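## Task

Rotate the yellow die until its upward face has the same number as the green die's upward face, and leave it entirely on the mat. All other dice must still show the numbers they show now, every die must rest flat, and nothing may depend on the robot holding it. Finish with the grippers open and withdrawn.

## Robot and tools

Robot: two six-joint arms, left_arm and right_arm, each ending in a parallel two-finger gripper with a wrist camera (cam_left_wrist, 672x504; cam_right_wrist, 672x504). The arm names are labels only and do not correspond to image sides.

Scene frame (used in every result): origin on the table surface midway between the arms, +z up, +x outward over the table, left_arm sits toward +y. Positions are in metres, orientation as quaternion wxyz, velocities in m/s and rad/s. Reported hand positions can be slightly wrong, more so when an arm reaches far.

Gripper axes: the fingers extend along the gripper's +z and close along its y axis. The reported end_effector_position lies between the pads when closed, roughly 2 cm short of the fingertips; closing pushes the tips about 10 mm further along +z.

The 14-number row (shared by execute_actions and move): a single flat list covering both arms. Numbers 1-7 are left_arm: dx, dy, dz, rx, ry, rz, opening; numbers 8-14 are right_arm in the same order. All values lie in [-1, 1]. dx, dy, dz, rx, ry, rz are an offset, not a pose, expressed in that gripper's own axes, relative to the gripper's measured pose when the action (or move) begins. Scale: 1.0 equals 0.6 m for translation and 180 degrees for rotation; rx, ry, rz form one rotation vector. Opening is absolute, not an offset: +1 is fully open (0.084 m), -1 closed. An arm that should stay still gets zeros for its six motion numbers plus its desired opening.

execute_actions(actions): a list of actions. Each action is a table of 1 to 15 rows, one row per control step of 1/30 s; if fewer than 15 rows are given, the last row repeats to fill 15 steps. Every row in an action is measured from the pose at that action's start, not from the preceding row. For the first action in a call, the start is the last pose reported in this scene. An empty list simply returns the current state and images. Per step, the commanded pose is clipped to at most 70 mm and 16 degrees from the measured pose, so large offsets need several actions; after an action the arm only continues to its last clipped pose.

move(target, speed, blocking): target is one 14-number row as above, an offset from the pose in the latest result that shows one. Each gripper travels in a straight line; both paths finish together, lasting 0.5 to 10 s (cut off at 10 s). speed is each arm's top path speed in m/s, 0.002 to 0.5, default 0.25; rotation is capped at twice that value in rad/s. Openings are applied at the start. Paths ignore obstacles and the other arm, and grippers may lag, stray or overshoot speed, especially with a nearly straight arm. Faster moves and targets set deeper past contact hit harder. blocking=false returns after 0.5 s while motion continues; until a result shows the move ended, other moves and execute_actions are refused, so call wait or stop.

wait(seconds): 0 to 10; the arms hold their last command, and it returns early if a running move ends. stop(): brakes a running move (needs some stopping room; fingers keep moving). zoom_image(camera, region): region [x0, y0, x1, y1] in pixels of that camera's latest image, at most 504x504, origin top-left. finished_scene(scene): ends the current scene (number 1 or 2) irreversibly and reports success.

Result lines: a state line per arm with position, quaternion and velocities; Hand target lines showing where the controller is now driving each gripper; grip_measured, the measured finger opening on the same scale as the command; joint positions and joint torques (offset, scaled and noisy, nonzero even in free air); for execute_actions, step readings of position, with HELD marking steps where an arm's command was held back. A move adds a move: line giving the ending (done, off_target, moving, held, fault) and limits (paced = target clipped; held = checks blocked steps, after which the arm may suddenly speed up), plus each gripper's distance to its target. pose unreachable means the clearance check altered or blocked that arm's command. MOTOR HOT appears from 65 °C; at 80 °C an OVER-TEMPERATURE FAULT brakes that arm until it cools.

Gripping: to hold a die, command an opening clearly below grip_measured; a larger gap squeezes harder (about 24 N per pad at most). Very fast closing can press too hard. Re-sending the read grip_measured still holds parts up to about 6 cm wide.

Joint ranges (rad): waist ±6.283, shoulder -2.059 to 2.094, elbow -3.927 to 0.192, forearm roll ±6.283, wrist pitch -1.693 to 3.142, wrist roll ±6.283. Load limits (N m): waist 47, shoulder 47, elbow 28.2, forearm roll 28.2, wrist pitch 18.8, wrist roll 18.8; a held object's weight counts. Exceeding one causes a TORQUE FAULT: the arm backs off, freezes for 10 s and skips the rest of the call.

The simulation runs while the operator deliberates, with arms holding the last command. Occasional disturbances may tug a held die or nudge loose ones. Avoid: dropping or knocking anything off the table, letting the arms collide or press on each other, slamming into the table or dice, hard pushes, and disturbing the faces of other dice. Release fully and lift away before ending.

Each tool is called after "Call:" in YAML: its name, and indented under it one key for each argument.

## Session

Call:
execute_actions:
  actions: []

Scene clock: 0.00 s.
left_arm: end_effector_position=(+0.2225, +0.5310, +0.3525) grip_measured=+1.00 end_effector_quat_wxyz=(-0.166, -0.319, +0.927, +0.104) end_effector_velocity=(+0.000, -0.001, -0.000) end_effector_angular_velocity=(-0.002, -0.001, +0.000) | right_arm: end_effector_position=(+0.3747, -0.1299, +0.3543) grip_measured=+1.00 end_effector_quat_wxyz=(-0.017, +0.853, +0.521, +0.017) end_effector_velocity=(+0.000, -0.000, -0.000) end_effector_angular_velocity=(-0.000, -0.000, +0.000)
Joint positions: left_arm=[ 0.441 -0.558 -0.999  0.202  1.898  2.8    0.084] | right_arm=[ 0.363 -0.174 -1.307  0.035  1.449 -0.578  0.084]
Joint velocities: left_arm=[-0.    -0.     0.    -0.002  0.    -0.001  0.   ] | right_arm=[-0.    -0.     0.    -0.001 -0.    -0.001 -0.   ]
Joint torques (N m, as the arm reports them, + toward a larger angle): no reading
Hand target (left_arm): +0.223, +0.531, +0.353; -0.166, -0.319, +0.927, +0.104
Hand target (right_arm): +0.375, -0.130, +0.354; -0.017, +0.853, +0.521, +0.017

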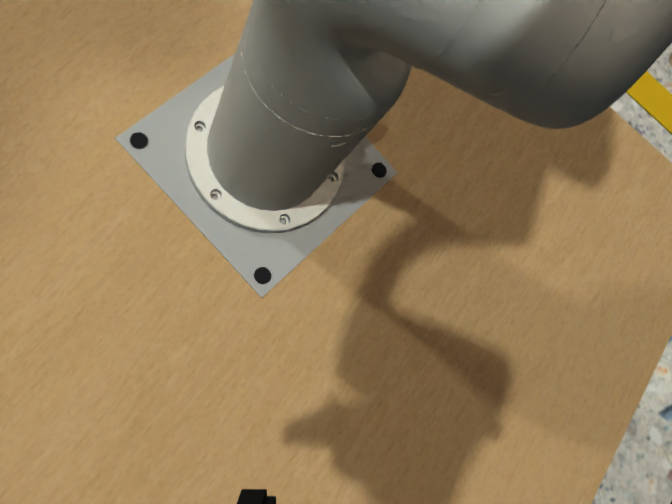

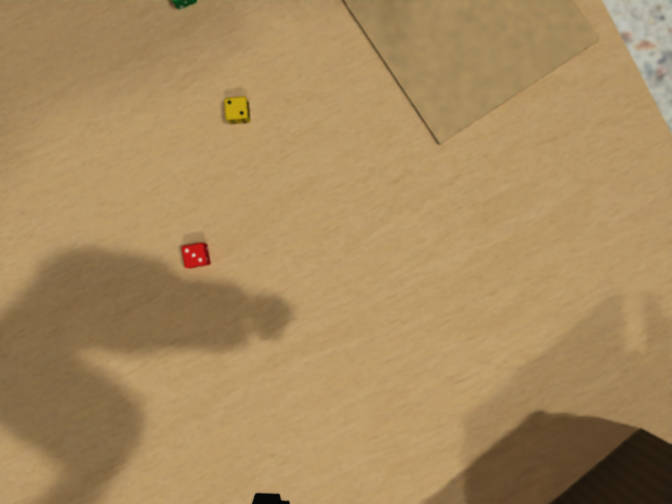

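Call:
move:
  target: [0,0,0,0,0,0,1,0.25,-0.1,0.1,0,0,0,1]

Scene clock: 3.30 s.
left_arm: end_effector_position=(+0.2225, +0.5310, +0.3525) grip_measured=+1.00 end_effector_quat_wxyz=(-0.166, -0.319, +0.927, +0.104) end_effector_velocity=(-0.000, +0.000, +0.000) end_effector_angular_velocity=(-0.000, -0.000, -0.000) | right_arm: end_effector_position=(+0.3906, +0.0335, +0.3031) grip_measured=+1.00 end_effector_quat_wxyz=(-0.017, +0.853, +0.521, +0.018) end_effector_velocity=(-0.003, +0.000, -0.007) end_effector_angular_velocity=(-0.011, +0.012, +0.002)
Joint positions: left_arm=[ 0.441 -0.558 -0.999  0.202  1.898  2.8    0.084] | right_arm=[ 0.614  0.213 -1.61   0.026  1.356 -0.328  0.084]
Joint velocities: left_arm=[ 0.001 -0.    -0.     0.    -0.     0.001  0.   ] | right_arm=[ 0.003  0.008  0.006  0.     0.002  0.001 -0.   ]
Joint torques (N m, as the arm reports them, + toward a larger angle): left_arm=[ -1.68  -8.25 -18.74   0.47  -0.49  -0.26] | right_arm=[  0.07 -28.89 -17.52  -0.96  -1.94  -0.05]
Hand target (left_arm): +0.223, +0.531, +0.353; -0.166, -0.319, +0.927, +0.104
Hand target (right_arm): +0.390, +0.034, +0.303; -0.017, +0.853, +0.521, +0.017
Off the commanded pose (left_arm): 0.000 m, 0 deg.
Off the commanded pose (right_arm): 0.001 m, 0 deg.
move: done

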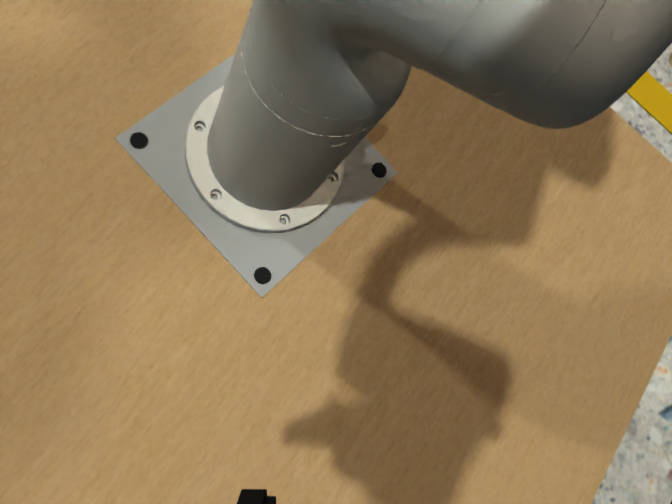

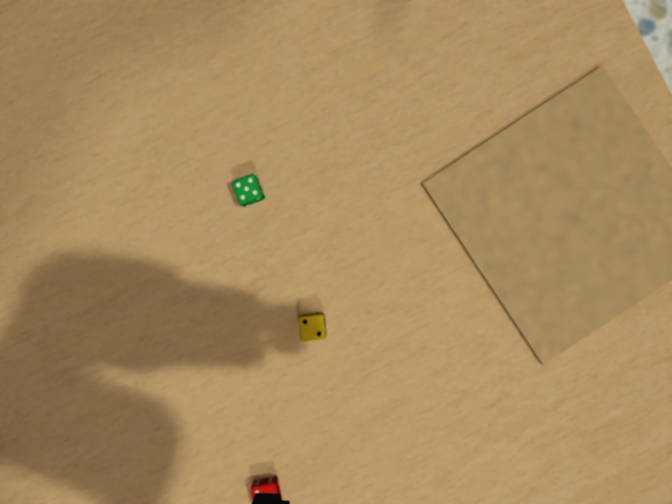

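Call:
move:
  target: [0,0,0,0,0,0,1,-0.02,0.037,0.27,0,0,0,1]

Scene clock: 10.20 s.
left_arm: end_effector_position=(+0.2225, +0.5310, +0.3525) grip_measured=+1.00 end_effector_quat_wxyz=(-0.166, -0.319, +0.927, +0.104) end_effector_velocity=(+0.000, -0.000, +0.000) end_effector_angular_velocity=(-0.000, -0.000, +0.001) | right_arm: end_effector_position=(+0.4068, +0.0214, +0.1413) grip_measured=+1.00 end_effector_quat_wxyz=(-0.018, +0.853, +0.521, +0.018) end_effector_velocity=(-0.004, -0.005, -0.011) end_effector_angular_velocity=(-0.017, +0.017, -0.001)
Joint positions: left_arm=[ 0.441 -0.558 -0.999  0.202  1.898  2.8    0.084] | right_arm=[ 0.579  0.32  -1.286  0.035  0.924 -0.38   0.084]
Joint velocities: left_arm=[-0.    -0.    -0.    -0.001  0.    -0.001 -0.   ] | right_arm=[-0.001  0.008  0.014 -0.001  0.002 -0.    -0.   ]
Joint torques (N m, as the arm reports them, + toward a larger angle): left_arm=[ -1.82  -8.12 -18.76   0.46  -0.57  -0.26] | right_arm=[ -0.39 -30.45 -16.78  -1.1   -1.87  -0.06]
Hand target (left_arm): +0.223, +0.531, +0.353; -0.166, -0.319, +0.927, +0.104
Hand target (right_arm): +0.406, +0.021, +0.140; -0.017, +0.853, +0.521, +0.018
Off the commanded pose (left_arm): 0.000 m, 0 deg.
Off the commanded pose (right_arm): 0.001 m, 0 deg.
move: done

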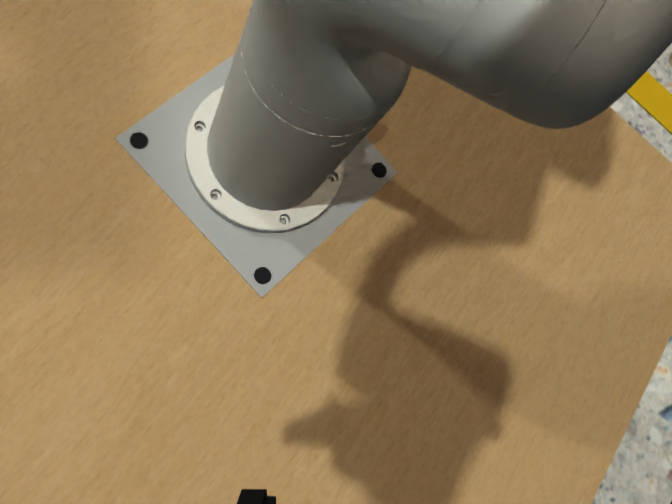

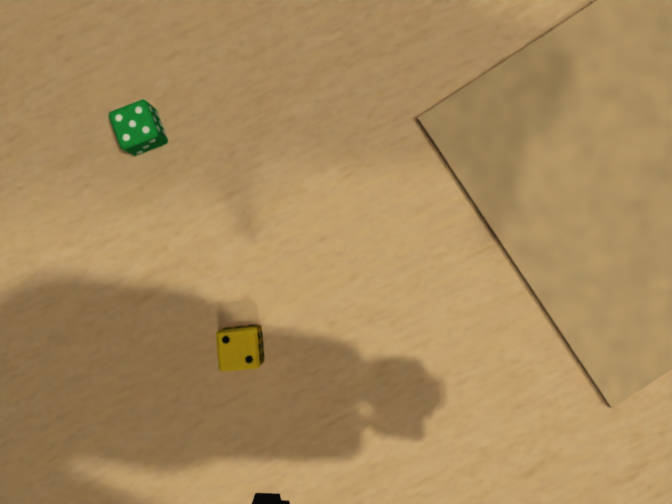

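Call:
move:
  target: [0,0,0,0,0,0,1,0.053,-0.137,0.135,0,0,0,-1]
  speed: 0.15

Scene clock: 15.67 s.
left_arm: end_effector_position=(+0.2225, +0.5310, +0.3525) grip_measured=+1.00 end_effector_quat_wxyz=(-0.166, -0.319, +0.927, +0.104) end_effector_velocity=(-0.000, +0.000, +0.000) end_effector_angular_velocity=(+0.002, +0.000, -0.001) | right_arm: end_effector_position=(+0.3494, +0.0915, +0.0635) grip_measured=-1.00 end_effector_quat_wxyz=(-0.018, +0.853, +0.521, +0.019) end_effector_velocity=(-0.003, -0.002, -0.005) end_effector_angular_velocity=(-0.009, +0.007, +0.002)
Joint positions: left_arm=[ 0.441 -0.558 -0.999  0.202  1.898  2.8    0.084] | right_arm=[ 0.743  0.479 -1.276  0.03   0.75  -0.217  0.   ]
Joint velocities: left_arm=[-0.    -0.    -0.     0.002 -0.     0.001 -0.   ] | right_arm=[ 0.002  0.004  0.006 -0.     0.002  0.     0.   ]
Joint torques (N m, as the arm reports them, + toward a larger angle): left_arm=[ -1.66  -8.18 -18.7    0.41  -0.51  -0.27] | right_arm=[ -0.2  -32.02 -15.6   -0.89  -1.98  -0.01]
Hand target (left_arm): +0.223, +0.531, +0.353; -0.166, -0.319, +0.927, +0.104
Hand target (right_arm): +0.349, +0.091, +0.063; -0.018, +0.853, +0.521, +0.019
Off the commanded pose (left_arm): 0.000 m, 0 deg.
Off the commanded pose (right_arm): 0.001 m, 0 deg.
move: done

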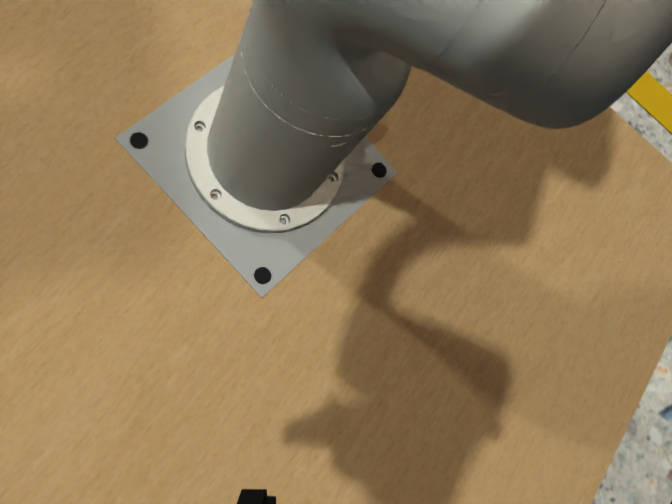

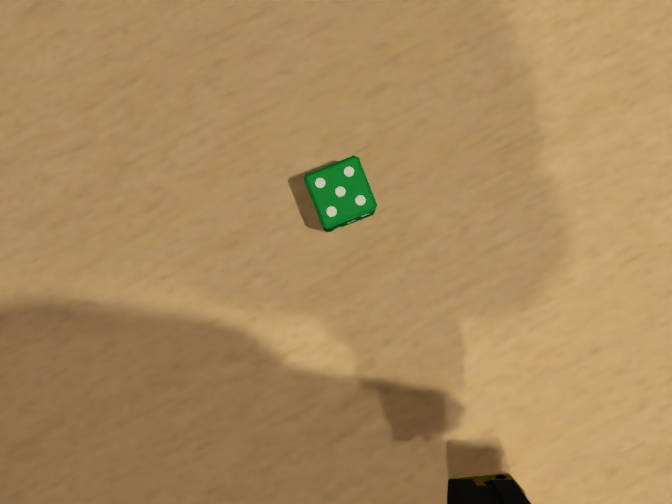

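Call:
move:
  target: [0,0,0,0,0,0,1,-0.018,-0.004,-0.033,0,0.25,0,1]

Call:
move:
  target: [0,0,0,0,0,0,1,-0.069,0,0.069,0,0,0,1]
  speed: 0.08

Call:
execute_actions:
  actions:
    - [[0,0,0,0,0,0,1,0,0,0,0,0,0,0.3],[0,0,0,0,0,0,1,0,0,0,0,0,0,0.3],[0,0,0,0,0,0,1,0,0,0,0,0,0,0.3],[0,0,0,0,0,0,1,0,0,0,0,0,0,0],[0,0,0,0,0,0,1,0,0,0,0,0,0,0],[0,0,0,0,0,0,1,0,0,0,0,0,0,0],[0,0,0,0,0,0,1,0,0,0,0,0,0,-0.3],[0,0,0,0,0,0,1,0,0,0,0,0,0,-0.3],[0,0,0,0,0,0,1,0,0,0,0,0,0,-0.3],[0,0,0,0,0,0,1,0,0,0,0,0,0,-0.5],[0,0,0,0,0,0,1,0,0,0,0,0,0,-0.5],[0,0,0,0,0,0,1,0,0,0,0,0,0,-0.8],[0,0,0,0,0,0,1,0,0,0,0,0,0,-0.8],[0,0,0,0,0,0,1,0,0,0,0,0,0,-0.95]]
    - [[0,0,0,0,0,0,1,0,0,0,0,0,0,-0.95]]

Scene clock: 33.83 s.
left_arm: end_effector_position=(+0.2225, +0.5310, +0.3525) grip_measured=+1.00 end_effector_quat_wxyz=(-0.166, -0.319, +0.927, +0.104) end_effector_velocity=(+0.000, -0.000, -0.000) end_effector_angular_velocity=(-0.001, -0.000, -0.000) | right_arm: end_effector_position=(+0.3420, +0.0827, +0.0831) grip_measured=+1.00 end_effector_quat_wxyz=(-0.218, +0.780, +0.475, +0.344) end_effector_velocity=(-0.001, -0.000, -0.000) end_effector_angular_velocity=(+0.000, -0.004, -0.001)
Joint positions: left_arm=[ 0.441 -0.558 -0.999  0.202  1.898  2.8    0.084] | right_arm=[ 0.773  0.299 -0.959  2.474  0.216 -2.589  0.084]
Joint velocities: left_arm=[ 0.     0.    -0.    -0.001  0.     0.     0.   ] | right_arm=[ 0.    -0.     0.001  0.02   0.001 -0.022  0.   ]
Joint torques (N m, as the arm reports them, + toward a larger angle): left_arm=[ -1.8   -8.1  -18.74   0.6   -0.5   -0.24] | right_arm=[ -0.55 -25.78 -13.26  -1.14   0.51  -0.15]
Hand target (left_arm): +0.223, +0.531, +0.353; -0.166, -0.319, +0.927, +0.104
Hand target (right_arm): +0.342, +0.083, +0.083; -0.217, +0.780, +0.475, +0.344
Off the commanded pose (left_arm): 0.000 m, 0 deg.
Off the commanded pose (right_arm): 0.001 m, 0 deg.
move: done

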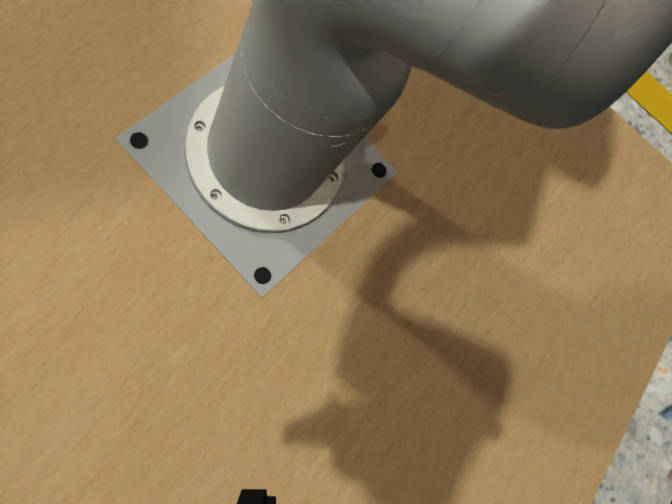

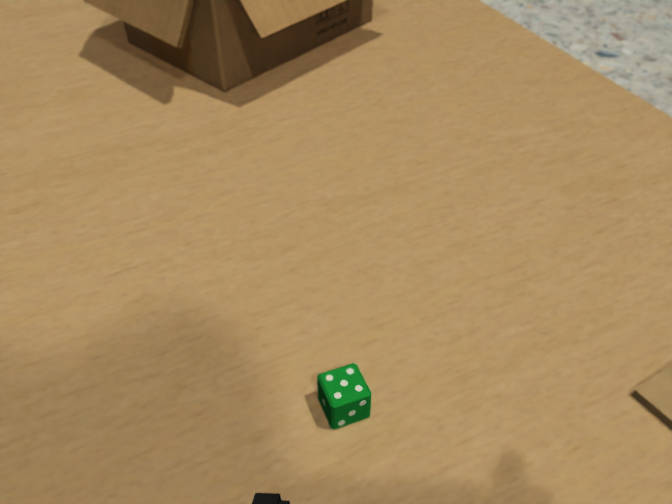

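Scene clock: 34.87 s.
left_arm: end_effector_position=(+0.2225, +0.5310, +0.3525) grip_measured=+1.00 end_effector_quat_wxyz=(-0.166, -0.319, +0.927, +0.104) end_effector_velocity=(+0.000, -0.000, -0.000) end_effector_angular_velocity=(-0.001, -0.000, +0.000) | right_arm: end_effector_position=(+0.3428, +0.0861, +0.0251) grip_measured=+1.00 end_effector_quat_wxyz=(-0.218, +0.780, +0.475, +0.344) end_effector_velocity=(+0.001, -0.000, +0.000) end_effector_angular_velocity=(+0.002, -0.001, -0.002)
Joint positions: left_arm=[ 0.441 -0.558 -0.999  0.202  1.898  2.8    0.084] | right_arm=[ 0.746  0.452 -0.995  2.64   0.323 -2.784  0.084]
Joint velocities: left_arm=[-0.     0.     0.    -0.001  0.    -0.001  0.   ] | right_arm=[-0.001 -0.001 -0.     0.003  0.001 -0.002  0.   ]
Joint torques (N m, as the arm reports them, + toward a larger angle): left_arm=[ -1.79  -8.13 -18.57   0.46  -0.55  -0.31] | right_arm=[ -0.08 -27.03 -11.53  -1.05   0.59  -0.03]
Hand target (left_arm): +0.223, +0.531, +0.353; -0.166, -0.319, +0.927, +0.104
Hand target (right_arm): +0.343, +0.086, +0.025; -0.218, +0.780, +0.475, +0.344
Off the commanded pose (left_arm): 0.000 m, 0 deg.
Off the commanded pose (right_arm): 0.001 m, 0 deg.
move: done

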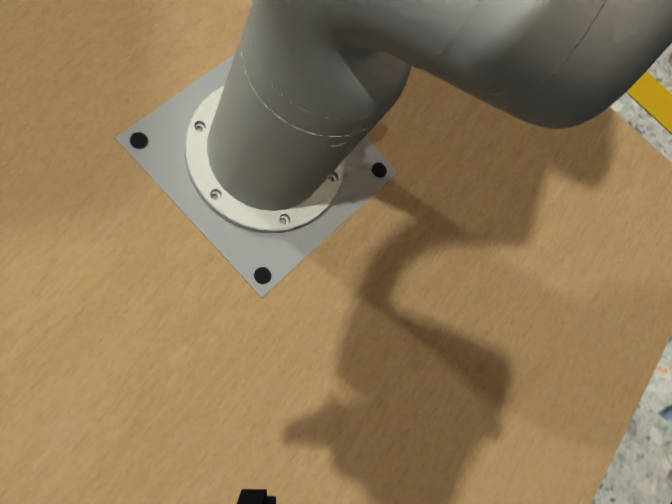

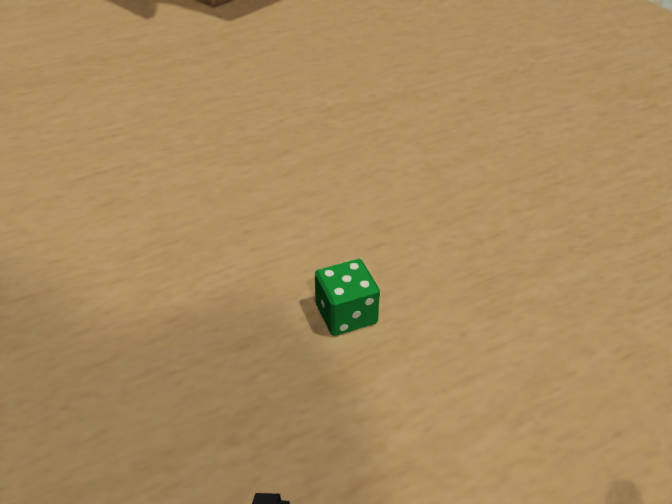

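Scene clock: 35.87 s.
left_arm: end_effector_position=(+0.2225, +0.5310, +0.3525) grip_measured=+1.00 end_effector_quat_wxyz=(-0.166, -0.319, +0.927, +0.104) end_effector_velocity=(-0.000, +0.000, +0.000) end_effector_angular_velocity=(+0.000, -0.000, +0.000) | right_arm: end_effector_position=(+0.3438, +0.0870, +0.0266) grip_measured=-0.65 end_effector_quat_wxyz=(-0.218, +0.779, +0.474, +0.346) end_effector_velocity=(-0.000, -0.000, -0.000) end_effector_angular_velocity=(-0.001, +0.002, -0.001)
Joint positions: left_arm=[ 0.441 -0.558 -0.999  0.202  1.898  2.8    0.084] | right_arm=[ 0.745  0.451 -0.997  2.64   0.324 -2.784  0.015]
Joint velocities: left_arm=[ 0. -0.  0.  0.  0. -0.  0.] | right_arm=[-0.     0.     0.001  0.    -0.     0.001 -0.   ]
Joint torques (N m, as the arm reports them, + toward a larger angle): left_arm=[ -1.74  -7.98 -18.78   0.45  -0.5   -0.36] | right_arm=[  2.38 -22.7   -8.64  -0.82  -0.01   0.09]
Hand target (left_arm): +0.223, +0.531, +0.353; -0.166, -0.319, +0.927, +0.104
Hand target (right_arm): +0.344, +0.087, +0.027; -0.218, +0.780, +0.474, +0.346
Off the commanded pose (left_arm): 0.000 m, 0 deg.
Off the commanded pose (right_arm): 0.000 m, 0 deg.
Step readings (end_effector_position; steps 1 to 15: 1st action; 16 to 30: 2nd action):
0: left_arm (+0.2225, +0.5310, +0.3525) | right_arm (+0.3428, +0.0861, +0.0251)
1: left_arm (+0.2225, +0.5310, +0.3525) | right_arm (+0.3428, +0.0860, +0.0251)
2: left_arm (+0.2225, +0.5310, +0.3525) | right_arm (+0.3428, +0.0860, +0.0251)
4: left_arm (+0.2225, +0.5310, +0.3525) | right_arm (+0.3429, +0.0861, +0.0252)
8: left_arm (+0.2225, +0.5310, +0.3525) | right_arm (+0.3438, +0.0869, +0.0266)
15: left_arm (+0.2225, +0.5310, +0.3525) | right_arm (+0.3438, +0.0869, +0.0265)
16: left_arm (+0.2225, +0.5310, +0.3525) | right_arm (+0.3438, +0.0870, +0.0266)
17: left_arm (+0.2225, +0.5310, +0.3525) | right_arm (+0.3439, +0.0870, +0.0267)
19: left_arm (+0.2225, +0.5310, +0.3525) | right_arm (+0.3438, +0.0870, +0.0267)
23: left_arm (+0.2225, +0.5310, +0.3525) | right_arm (+0.3438, +0.0870, +0.0266)
30: end_effector_position above

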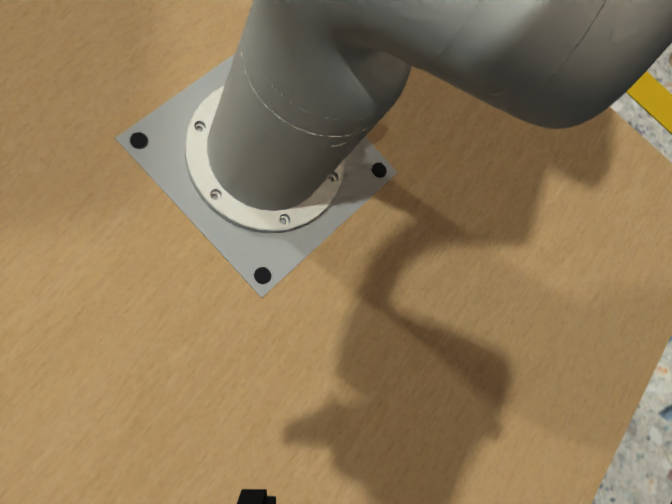

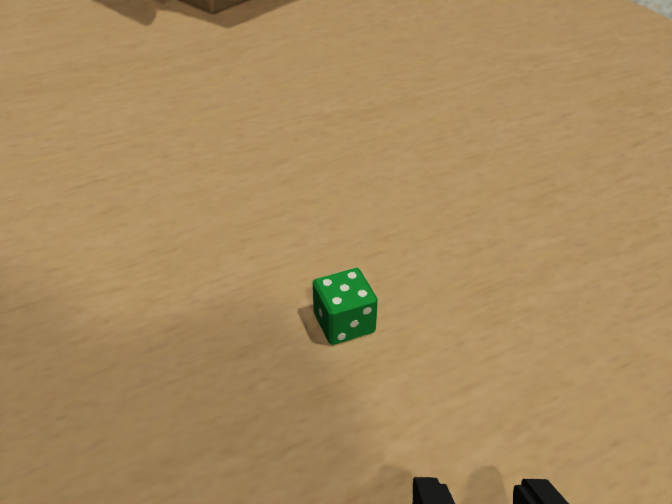

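Call:
move:
  target: [0,0,0,0,0,0,1,0.09,0,-0.09,0,0,0,-0.95]
  speed: 0.15

Call:
move:
  target: [0,0,0,0,0,0,1,0,0,0,0,-0.5,0,-0.95]
  speed: 0.3

Scene clock: 39.33 s.
left_arm: end_effector_position=(+0.2225, +0.5310, +0.3525) grip_measured=+1.00 end_effector_quat_wxyz=(-0.166, -0.319, +0.927, +0.104) end_effector_velocity=(+0.000, -0.000, -0.000) end_effector_angular_velocity=(-0.001, +0.000, -0.001) | right_arm: end_effector_position=(+0.3426, +0.0825, +0.1024) grip_measured=-0.65 end_effector_quat_wxyz=(-0.218, +0.780, +0.474, +0.346) end_effector_velocity=(+0.002, +0.003, +0.004) end_effector_angular_velocity=(+0.008, -0.004, +0.001)
Joint positions: left_arm=[ 0.441 -0.558 -0.999  0.202  1.898  2.8    0.084] | right_arm=[ 0.783  0.253 -0.95   2.402  0.186 -2.506  0.015]
Joint velocities: left_arm=[-0.001  0.    -0.    -0.001  0.     0.    -0.   ] | right_arm=[ 0.    -0.004 -0.005 -0.005  0.002  0.006  0.   ]
Joint torques (N m, as the arm reports them, + toward a larger angle): left_arm=[ -1.96  -8.2  -18.68   0.42  -0.57  -0.32] | right_arm=[ -0.43 -25.1  -13.71  -1.43   0.52  -0.13]
Hand target (left_arm): +0.223, +0.531, +0.353; -0.166, -0.319, +0.927, +0.104
Hand target (right_arm): +0.343, +0.083, +0.103; -0.218, +0.780, +0.474, +0.346
Off the commanded pose (left_arm): 0.000 m, 0 deg.
Off the commanded pose (right_arm): 0.001 m, 0 deg.
move: done

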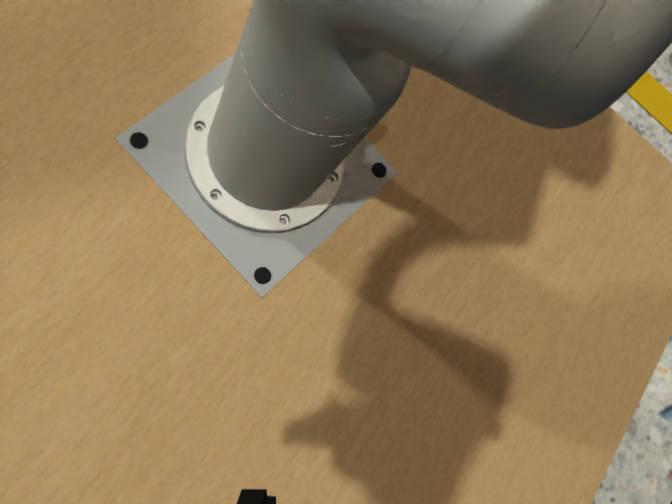

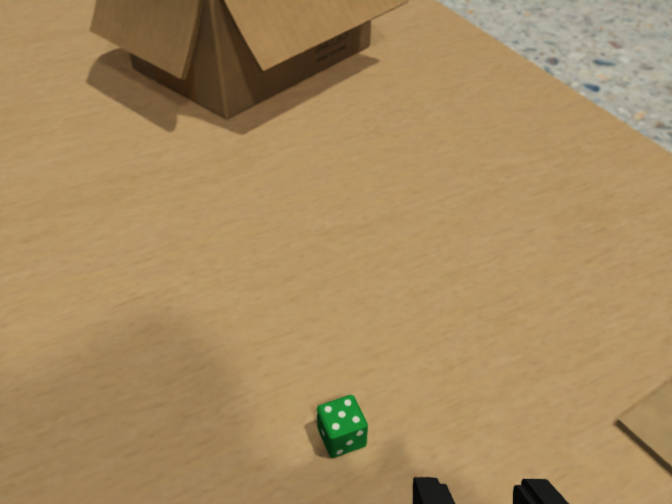

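Scene clock: 42.53 s.
left_arm: end_effector_position=(+0.2225, +0.5310, +0.3525) grip_measured=+1.00 end_effector_quat_wxyz=(-0.166, -0.319, +0.927, +0.104) end_effector_velocity=(-0.000, +0.000, +0.000) end_effector_angular_velocity=(+0.000, +0.000, -0.000) | right_arm: end_effector_position=(+0.3426, +0.0809, +0.1028) grip_measured=-0.65 end_effector_quat_wxyz=(+0.165, +0.810, +0.500, -0.258) end_effector_velocity=(-0.001, -0.002, -0.005) end_effector_angular_velocity=(-0.009, +0.007, +0.001)
Joint positions: left_arm=[ 0.441 -0.558 -0.999  0.202  1.898  2.8    0.084] | right_arm=[ 0.798  1.235 -2.698 -0.11   2.077 -0.173  0.015]
Joint velocities: left_arm=[-0.  0.  0.  0.  0.  0.  0.] | right_arm=[ 0.     0.009  0.001  0.     0.001 -0.001  0.   ]
Joint torques (N m, as the arm reports them, + toward a larger angle): left_arm=[ -1.86  -8.11 -18.63   0.49  -0.54  -0.35] | right_arm=[ -0.07 -42.11 -15.58  -1.27  -0.03  -0.12]
Hand target (left_arm): +0.223, +0.531, +0.353; -0.166, -0.319, +0.927, +0.104
Hand target (right_arm): +0.342, +0.081, +0.102; +0.165, +0.810, +0.500, -0.259
Off the commanded pose (left_arm): 0.000 m, 0 deg.
Off the commanded pose (right_arm): 0.002 m, 6 deg.
elbow stopped short (right arm): the move would have taken joint 3 (elbow) straighter than the controller allows; a more bent joint 3 avoids this.
move: off_target (right_arm); limits=paced

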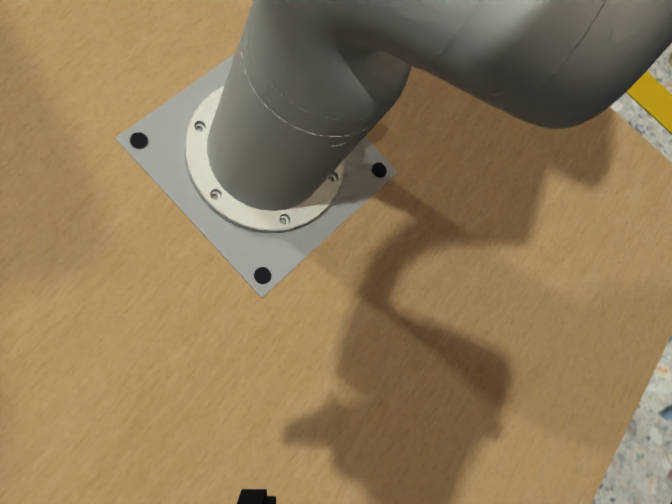

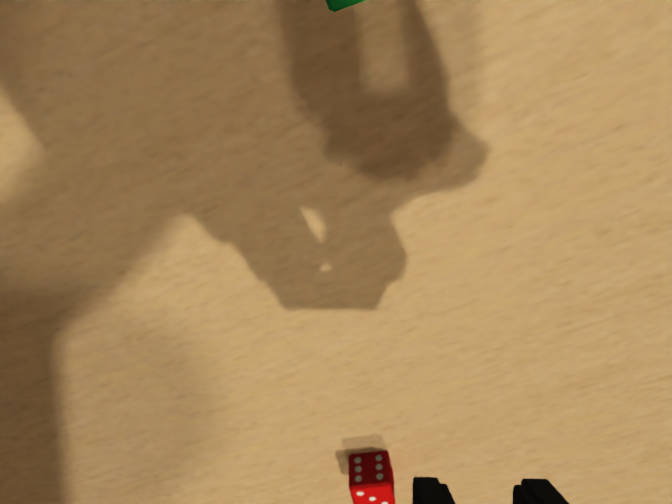

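Call:
move:
  target: [0,0,0,0,0,0,1,0,0,0,0,0.217,0,-0.95]
  speed: 0.3

Call:
move:
  target: [0,0,0,0,0,0,1,0,0,0,0,0,0.98,-0.95]
  speed: 0.5

Scene clock: 56.47 s.
left_arm: end_effector_position=(+0.2225, +0.5310, +0.3525) grip_measured=+1.00 end_effector_quat_wxyz=(-0.166, -0.319, +0.927, +0.104) end_effector_velocity=(+0.000, +0.000, +0.000) end_effector_angular_velocity=(-0.000, -0.000, -0.000) | right_arm: end_effector_position=(+0.3424, +0.0814, +0.1026) grip_measured=-0.65 end_effector_quat_wxyz=(-0.013, +0.849, +0.527, +0.027) end_effector_velocity=(+0.001, -0.001, +0.000) end_effector_angular_velocity=(+0.003, -0.001, -0.001)
Joint positions: left_arm=[ 0.441 -0.558 -0.999  0.202  1.898  2.8    0.084] | right_arm=[ 0.746  0.368 -1.23   0.007  0.804 -0.211  0.015]
Joint velocities: left_arm=[ 0. -0. -0.  0. -0.  0. -0.] | right_arm=[-0.002 -0.003  0.004  0.001 -0.004 -0.001 -0.   ]
Joint torques (N m, as the arm reports them, + toward a larger angle): left_arm=[ -1.71  -8.24 -18.55   0.48  -0.58  -0.25] | right_arm=[ -0.39 -30.36 -15.86  -0.93  -1.92   0.02]
Hand target (left_arm): +0.223, +0.531, +0.353; -0.166, -0.319, +0.927, +0.104
Hand target (right_arm): +0.342, +0.081, +0.103; -0.013, +0.849, +0.527, +0.027
Off the commanded pose (left_arm): 0.000 m, 0 deg.
Off the commanded pose (right_arm): 0.001 m, 0 deg.
move: done

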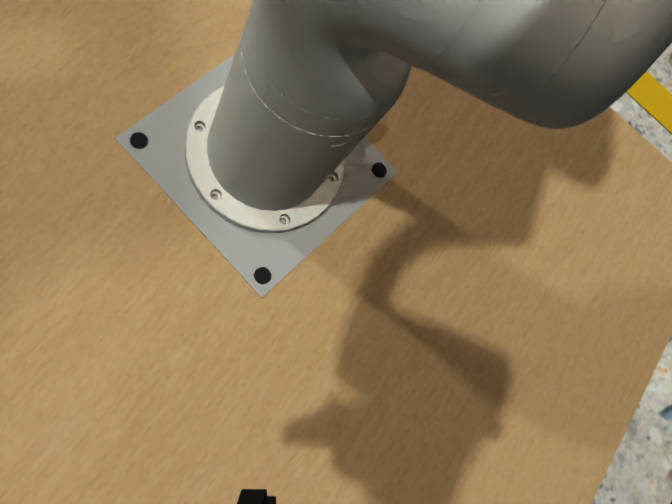

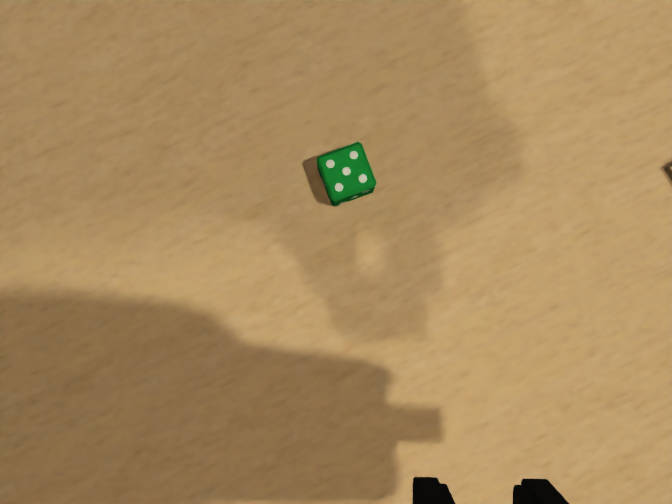

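Scene clock: 60.03 s.
left_arm: end_effector_position=(+0.2225, +0.5310, +0.3525) grip_measured=+1.00 end_effector_quat_wxyz=(-0.166, -0.319, +0.927, +0.104) end_effector_velocity=(+0.000, -0.000, -0.000) end_effector_angular_velocity=(-0.001, -0.000, -0.001) | right_arm: end_effector_position=(+0.3424, +0.0814, +0.1026) grip_measured=-0.65 end_effector_quat_wxyz=(+0.027, -0.554, +0.832, +0.012) end_effector_velocity=(+0.000, -0.000, -0.000) end_effector_angular_velocity=(-0.001, -0.000, -0.004)
Joint positions: left_arm=[ 0.441 -0.558 -0.999  0.202  1.898  2.8    0.084] | right_arm=[ 0.746  0.368 -1.23   0.007  0.804  2.867  0.015]
Joint velocities: left_arm=[ 0.    -0.     0.    -0.001 -0.     0.001 -0.   ] | right_arm=[-0.001 -0.     0.    -0.001  0.     0.004 -0.   ]
Joint torques (N m, as the arm reports them, + toward a larger angle): left_arm=[ -1.86  -8.09 -18.75   0.52  -0.5   -0.38] | right_arm=[  0.05 -30.41 -15.96  -0.96  -1.61   0.08]
Hand target (left_arm): +0.223, +0.531, +0.353; -0.166, -0.319, +0.927, +0.104
Hand target (right_arm): +0.342, +0.081, +0.103; +0.027, -0.554, +0.832, +0.012
Off the commanded pose (left_arm): 0.000 m, 0 deg.
Off the commanded pose (right_arm): 0.000 m, 0 deg.
move: done

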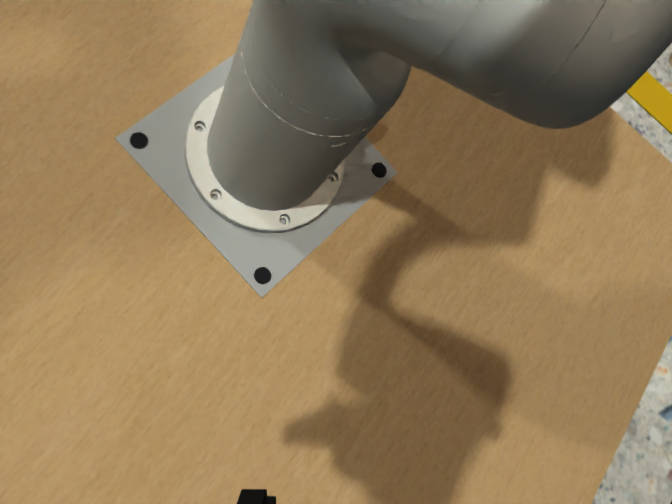

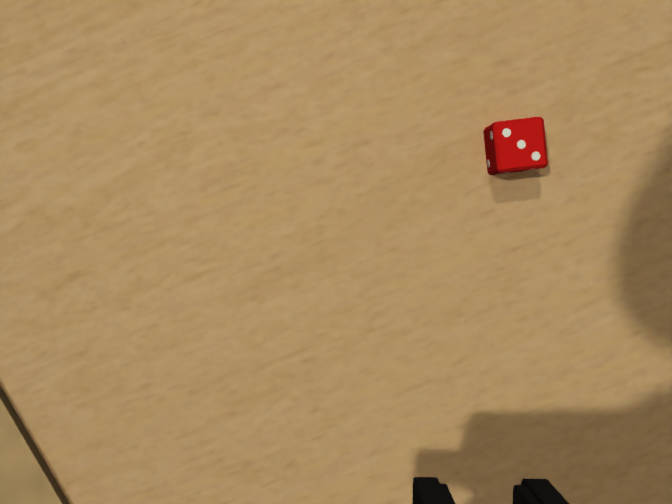

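Call:
move:
  target: [0,0,0,0,0,0,1,0,0,0,0,-0.25,0,-0.95]
  speed: 0.4

Call:
move:
  target: [0,0,0,0,0,0,1,0.09,0,0.09,0,0,0,-0.95]
  speed: 0.1

Call:
execute_actions:
  actions:
    - [[0,0,0,0,0,0,1,0,0,0,0,0,0,-0.55],[0,0,0,0,0,0,1,0,0,0,0,0,0,-0.5],[0,0,0,0,0,0,1,0,0,0,0,0,0,-0.4],[0,0,0,0,0,0,1,0,0,0,0,0,0,-0.3],[0,0,0,0,0,0,1,0,0,0,0,0,0,0],[0,0,0,0,0,0,1,0,0,0,0,0,0,0.3],[0,0,0,0,0,0,1,0,0,0,0,0,0,0.6],[0,0,0,0,0,0,1,0,0,0,0,0,0,1]]

Call:
move:
  target: [0,0,0,0,0,0,1,-0.13,0,-0.25,0,0.25,0,1]

Scene clock: 72.43 s.
left_arm: end_effector_position=(+0.2225, +0.5310, +0.3525) grip_measured=+1.00 end_effector_quat_wxyz=(-0.166, -0.319, +0.927, +0.104) end_effector_velocity=(-0.000, -0.000, +0.000) end_effector_angular_velocity=(-0.000, -0.000, -0.000) | right_arm: end_effector_position=(+0.3422, +0.0821, +0.1029) grip_measured=-0.65 end_effector_quat_wxyz=(+0.343, -0.507, +0.758, +0.224) end_effector_velocity=(+0.000, -0.000, -0.000) end_effector_angular_velocity=(+0.002, -0.004, -0.002)
Joint positions: left_arm=[ 0.441 -0.558 -0.999  0.202  1.898  2.8    0.084] | right_arm=[ 0.772  0.244 -0.925  2.263  0.231  0.694  0.015]
Joint velocities: left_arm=[ 0. -0. -0. -0.  0.  0.  0.] | right_arm=[-0.001 -0.    -0.     0.019  0.    -0.02  -0.   ]
Joint torques (N m, as the arm reports them, + toward a larger angle): left_arm=[ -1.73  -8.32 -18.67   0.58  -0.56  -0.23] | right_arm=[  0.09 -24.81 -13.48  -1.4    0.18   0.13]
Hand target (left_arm): +0.223, +0.531, +0.353; -0.166, -0.319, +0.927, +0.104
Hand target (right_arm): +0.342, +0.082, +0.103; +0.343, -0.507, +0.758, +0.224
Off the commanded pose (left_arm): 0.000 m, 0 deg.
Off the commanded pose (right_arm): 0.001 m, 0 deg.
move: done; limits=paced

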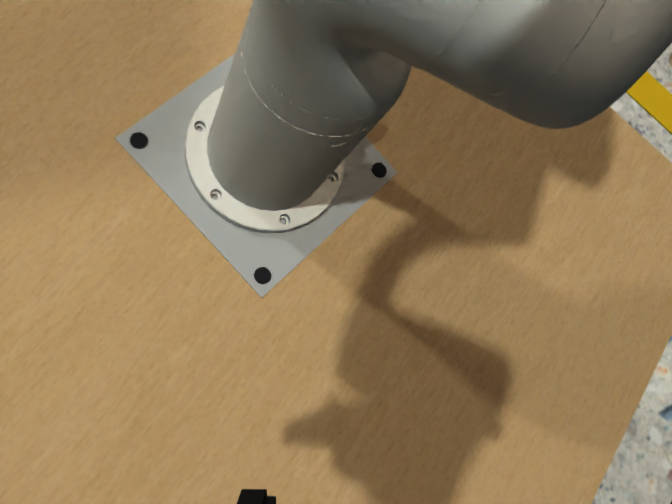

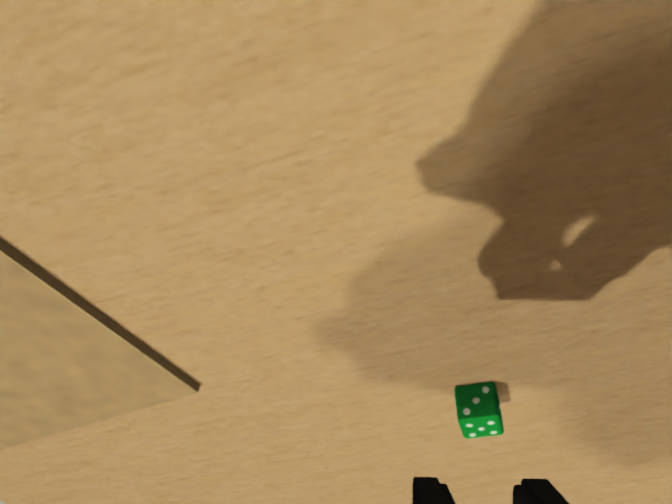

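Scene clock: 73.53 s.
left_arm: end_effector_position=(+0.2225, +0.5310, +0.3525) grip_measured=+1.00 end_effector_quat_wxyz=(-0.166, -0.319, +0.927, +0.104) end_effector_velocity=(+0.000, -0.000, -0.000) end_effector_angular_velocity=(+0.001, +0.000, -0.000) | right_arm: end_effector_position=(+0.3447, +0.0862, +0.0271) grip_measured=-0.65 end_effector_quat_wxyz=(+0.344, -0.507, +0.758, +0.224) end_effector_velocity=(+0.000, +0.000, +0.000) end_effector_angular_velocity=(+0.000, -0.002, +0.001)
Joint positions: left_arm=[ 0.441 -0.558 -0.999  0.202  1.898  2.8    0.084] | right_arm=[ 0.733  0.448 -0.985  2.509  0.353  0.405  0.015]
Joint velocities: left_arm=[-0.001  0.     0.     0.     0.    -0.001 -0.   ] | right_arm=[-0.     0.    -0.     0.002  0.001 -0.003 -0.   ]
Joint torques (N m, as the arm reports them, + toward a larger angle): left_arm=[ -1.65  -8.24 -18.66   0.36  -0.54  -0.35] | right_arm=[ -0.14 -26.71 -11.23  -1.1    0.32  -0.14]
Hand target (left_arm): +0.223, +0.531, +0.353; -0.166, -0.319, +0.927, +0.104
Hand target (right_arm): +0.345, +0.086, +0.027; +0.343, -0.507, +0.758, +0.224
Off the commanded pose (left_arm): 0.000 m, 0 deg.
Off the commanded pose (right_arm): 0.000 m, 0 deg.
move: done

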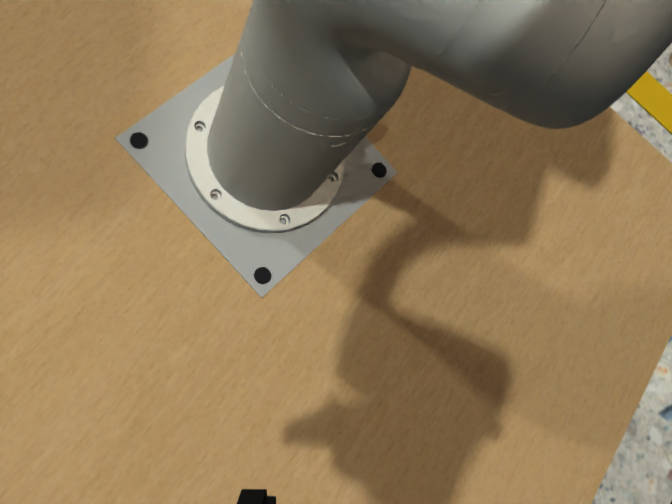

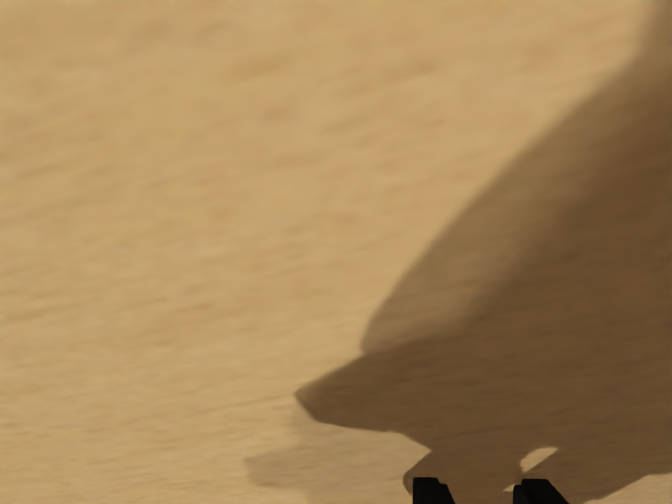

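Scene clock: 74.03 s.
left_arm: end_effector_position=(+0.2225, +0.5310, +0.3525) grip_measured=+1.00 end_effector_quat_wxyz=(-0.166, -0.319, +0.927, +0.104) end_effector_velocity=(+0.000, -0.000, -0.000) end_effector_angular_velocity=(-0.001, -0.000, -0.000) | right_arm: end_effector_position=(+0.3447, +0.0862, +0.0271) grip_measured=+1.00 end_effector_quat_wxyz=(+0.344, -0.507, +0.758, +0.224) end_effector_velocity=(-0.001, +0.000, -0.000) end_effector_angular_velocity=(+0.001, +0.000, +0.001)
Joint positions: left_arm=[ 0.441 -0.558 -0.999  0.202  1.898  2.8    0.084] | right_arm=[ 0.733  0.448 -0.985  2.509  0.353  0.405  0.084]
Joint velocities: left_arm=[ 0.    -0.     0.    -0.     0.     0.001  0.   ] | right_arm=[ 0.001  0.     0.001  0.     0.001 -0.     0.   ]
Joint torques (N m, as the arm reports them, + toward a larger angle): left_arm=[ -1.71  -8.14 -18.62   0.45  -0.6   -0.33] | right_arm=[ -0.59 -27.31 -11.64  -1.16   0.46   0.01]
Hand target (left_arm): +0.223, +0.531, +0.353; -0.166, -0.319, +0.927, +0.104
Hand target (right_arm): +0.345, +0.086, +0.027; +0.344, -0.507, +0.758, +0.224
Off the commanded pose (left_arm): 0.000 m, 0 deg.
Off the commanded pose (right_arm): 0.000 m, 0 deg.
Step readings (end_effector_position):
0: left_arm (+0.2225, +0.5310, +0.3525) | right_arm (+0.3447, +0.0862, +0.0271)
1: left_arm (+0.2225, +0.5310, +0.3525) | right_arm (+0.3447, +0.0862, +0.0271)
2: left_arm (+0.2225, +0.5310, +0.3525) | right_arm (+0.3447, +0.0863, +0.0272)
4: left_arm (+0.2225, +0.5310, +0.3525) | right_arm (+0.3447, +0.0862, +0.0271)
8: left_arm (+0.2225, +0.5310, +0.3525) | right_arm (+0.3446, +0.0861, +0.0269)
15: end_effector_position above

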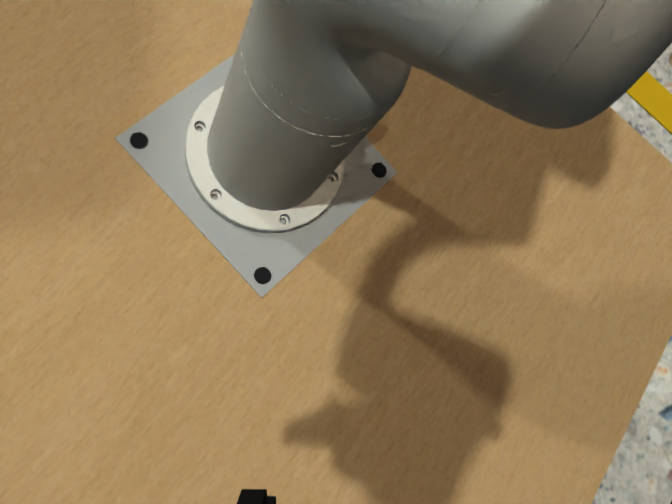

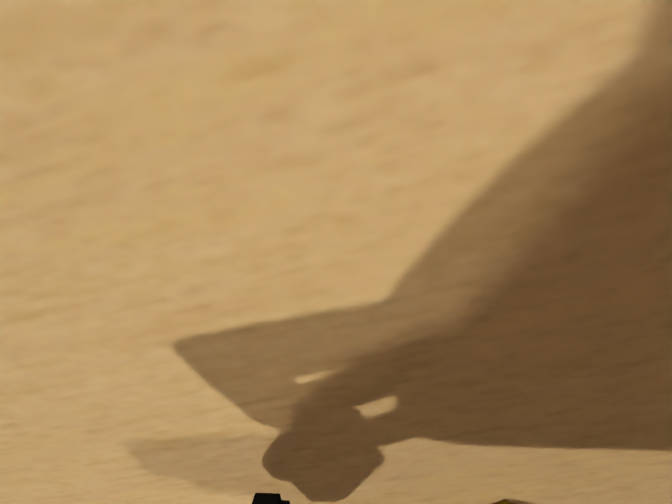

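Scene clock: 76.53 s.
left_arm: end_effector_position=(+0.2225, +0.5310, +0.3525) grip_measured=+1.00 end_effector_quat_wxyz=(-0.166, -0.319, +0.927, +0.104) end_effector_velocity=(-0.000, +0.000, -0.000) end_effector_angular_velocity=(-0.000, +0.000, -0.001) | right_arm: end_effector_position=(+0.3202, +0.0300, +0.1845) grip_measured=+1.00 end_effector_quat_wxyz=(+0.027, -0.554, +0.832, +0.012) end_effector_velocity=(+0.002, +0.001, +0.003) end_effector_angular_velocity=(+0.001, -0.005, -0.000)
Joint positions: left_arm=[ 0.441 -0.558 -0.999  0.202  1.898  2.8    0.084] | right_arm=[ 0.716  0.083 -1.098  0.009  0.956  2.838  0.084]
Joint velocities: left_arm=[-0.    -0.     0.     0.     0.     0.001 -0.   ] | right_arm=[ 0.    -0.    -0.009 -0.004  0.005  0.003 -0.   ]
Joint torques (N m, as the arm reports them, + toward a larger angle): left_arm=[ -1.76  -8.08 -18.71   0.42  -0.55  -0.3 ] | right_arm=[  0.1  -24.23 -16.81  -1.07  -1.55  -0.08]
Hand target (left_arm): +0.223, +0.531, +0.353; -0.166, -0.319, +0.927, +0.104
Hand target (right_arm): +0.320, +0.030, +0.185; +0.027, -0.554, +0.832, +0.012
Off the commanded pose (left_arm): 0.000 m, 0 deg.
Off the commanded pose (right_arm): 0.001 m, 0 deg.
move: done; limits=paced

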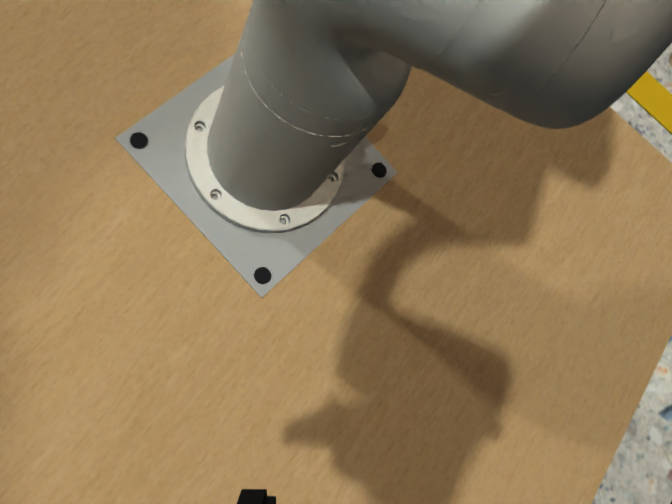

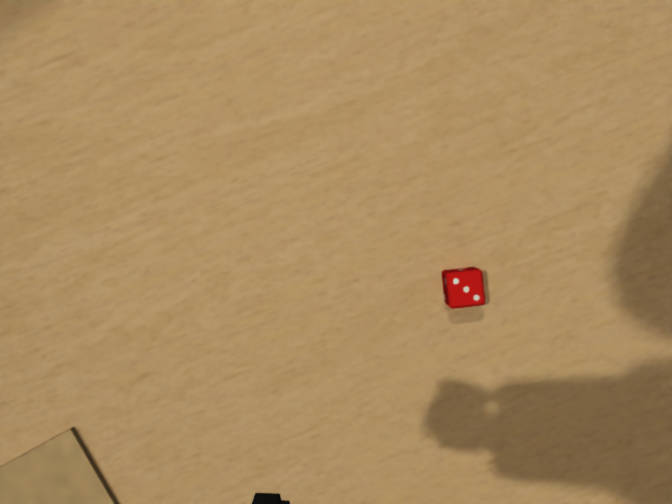

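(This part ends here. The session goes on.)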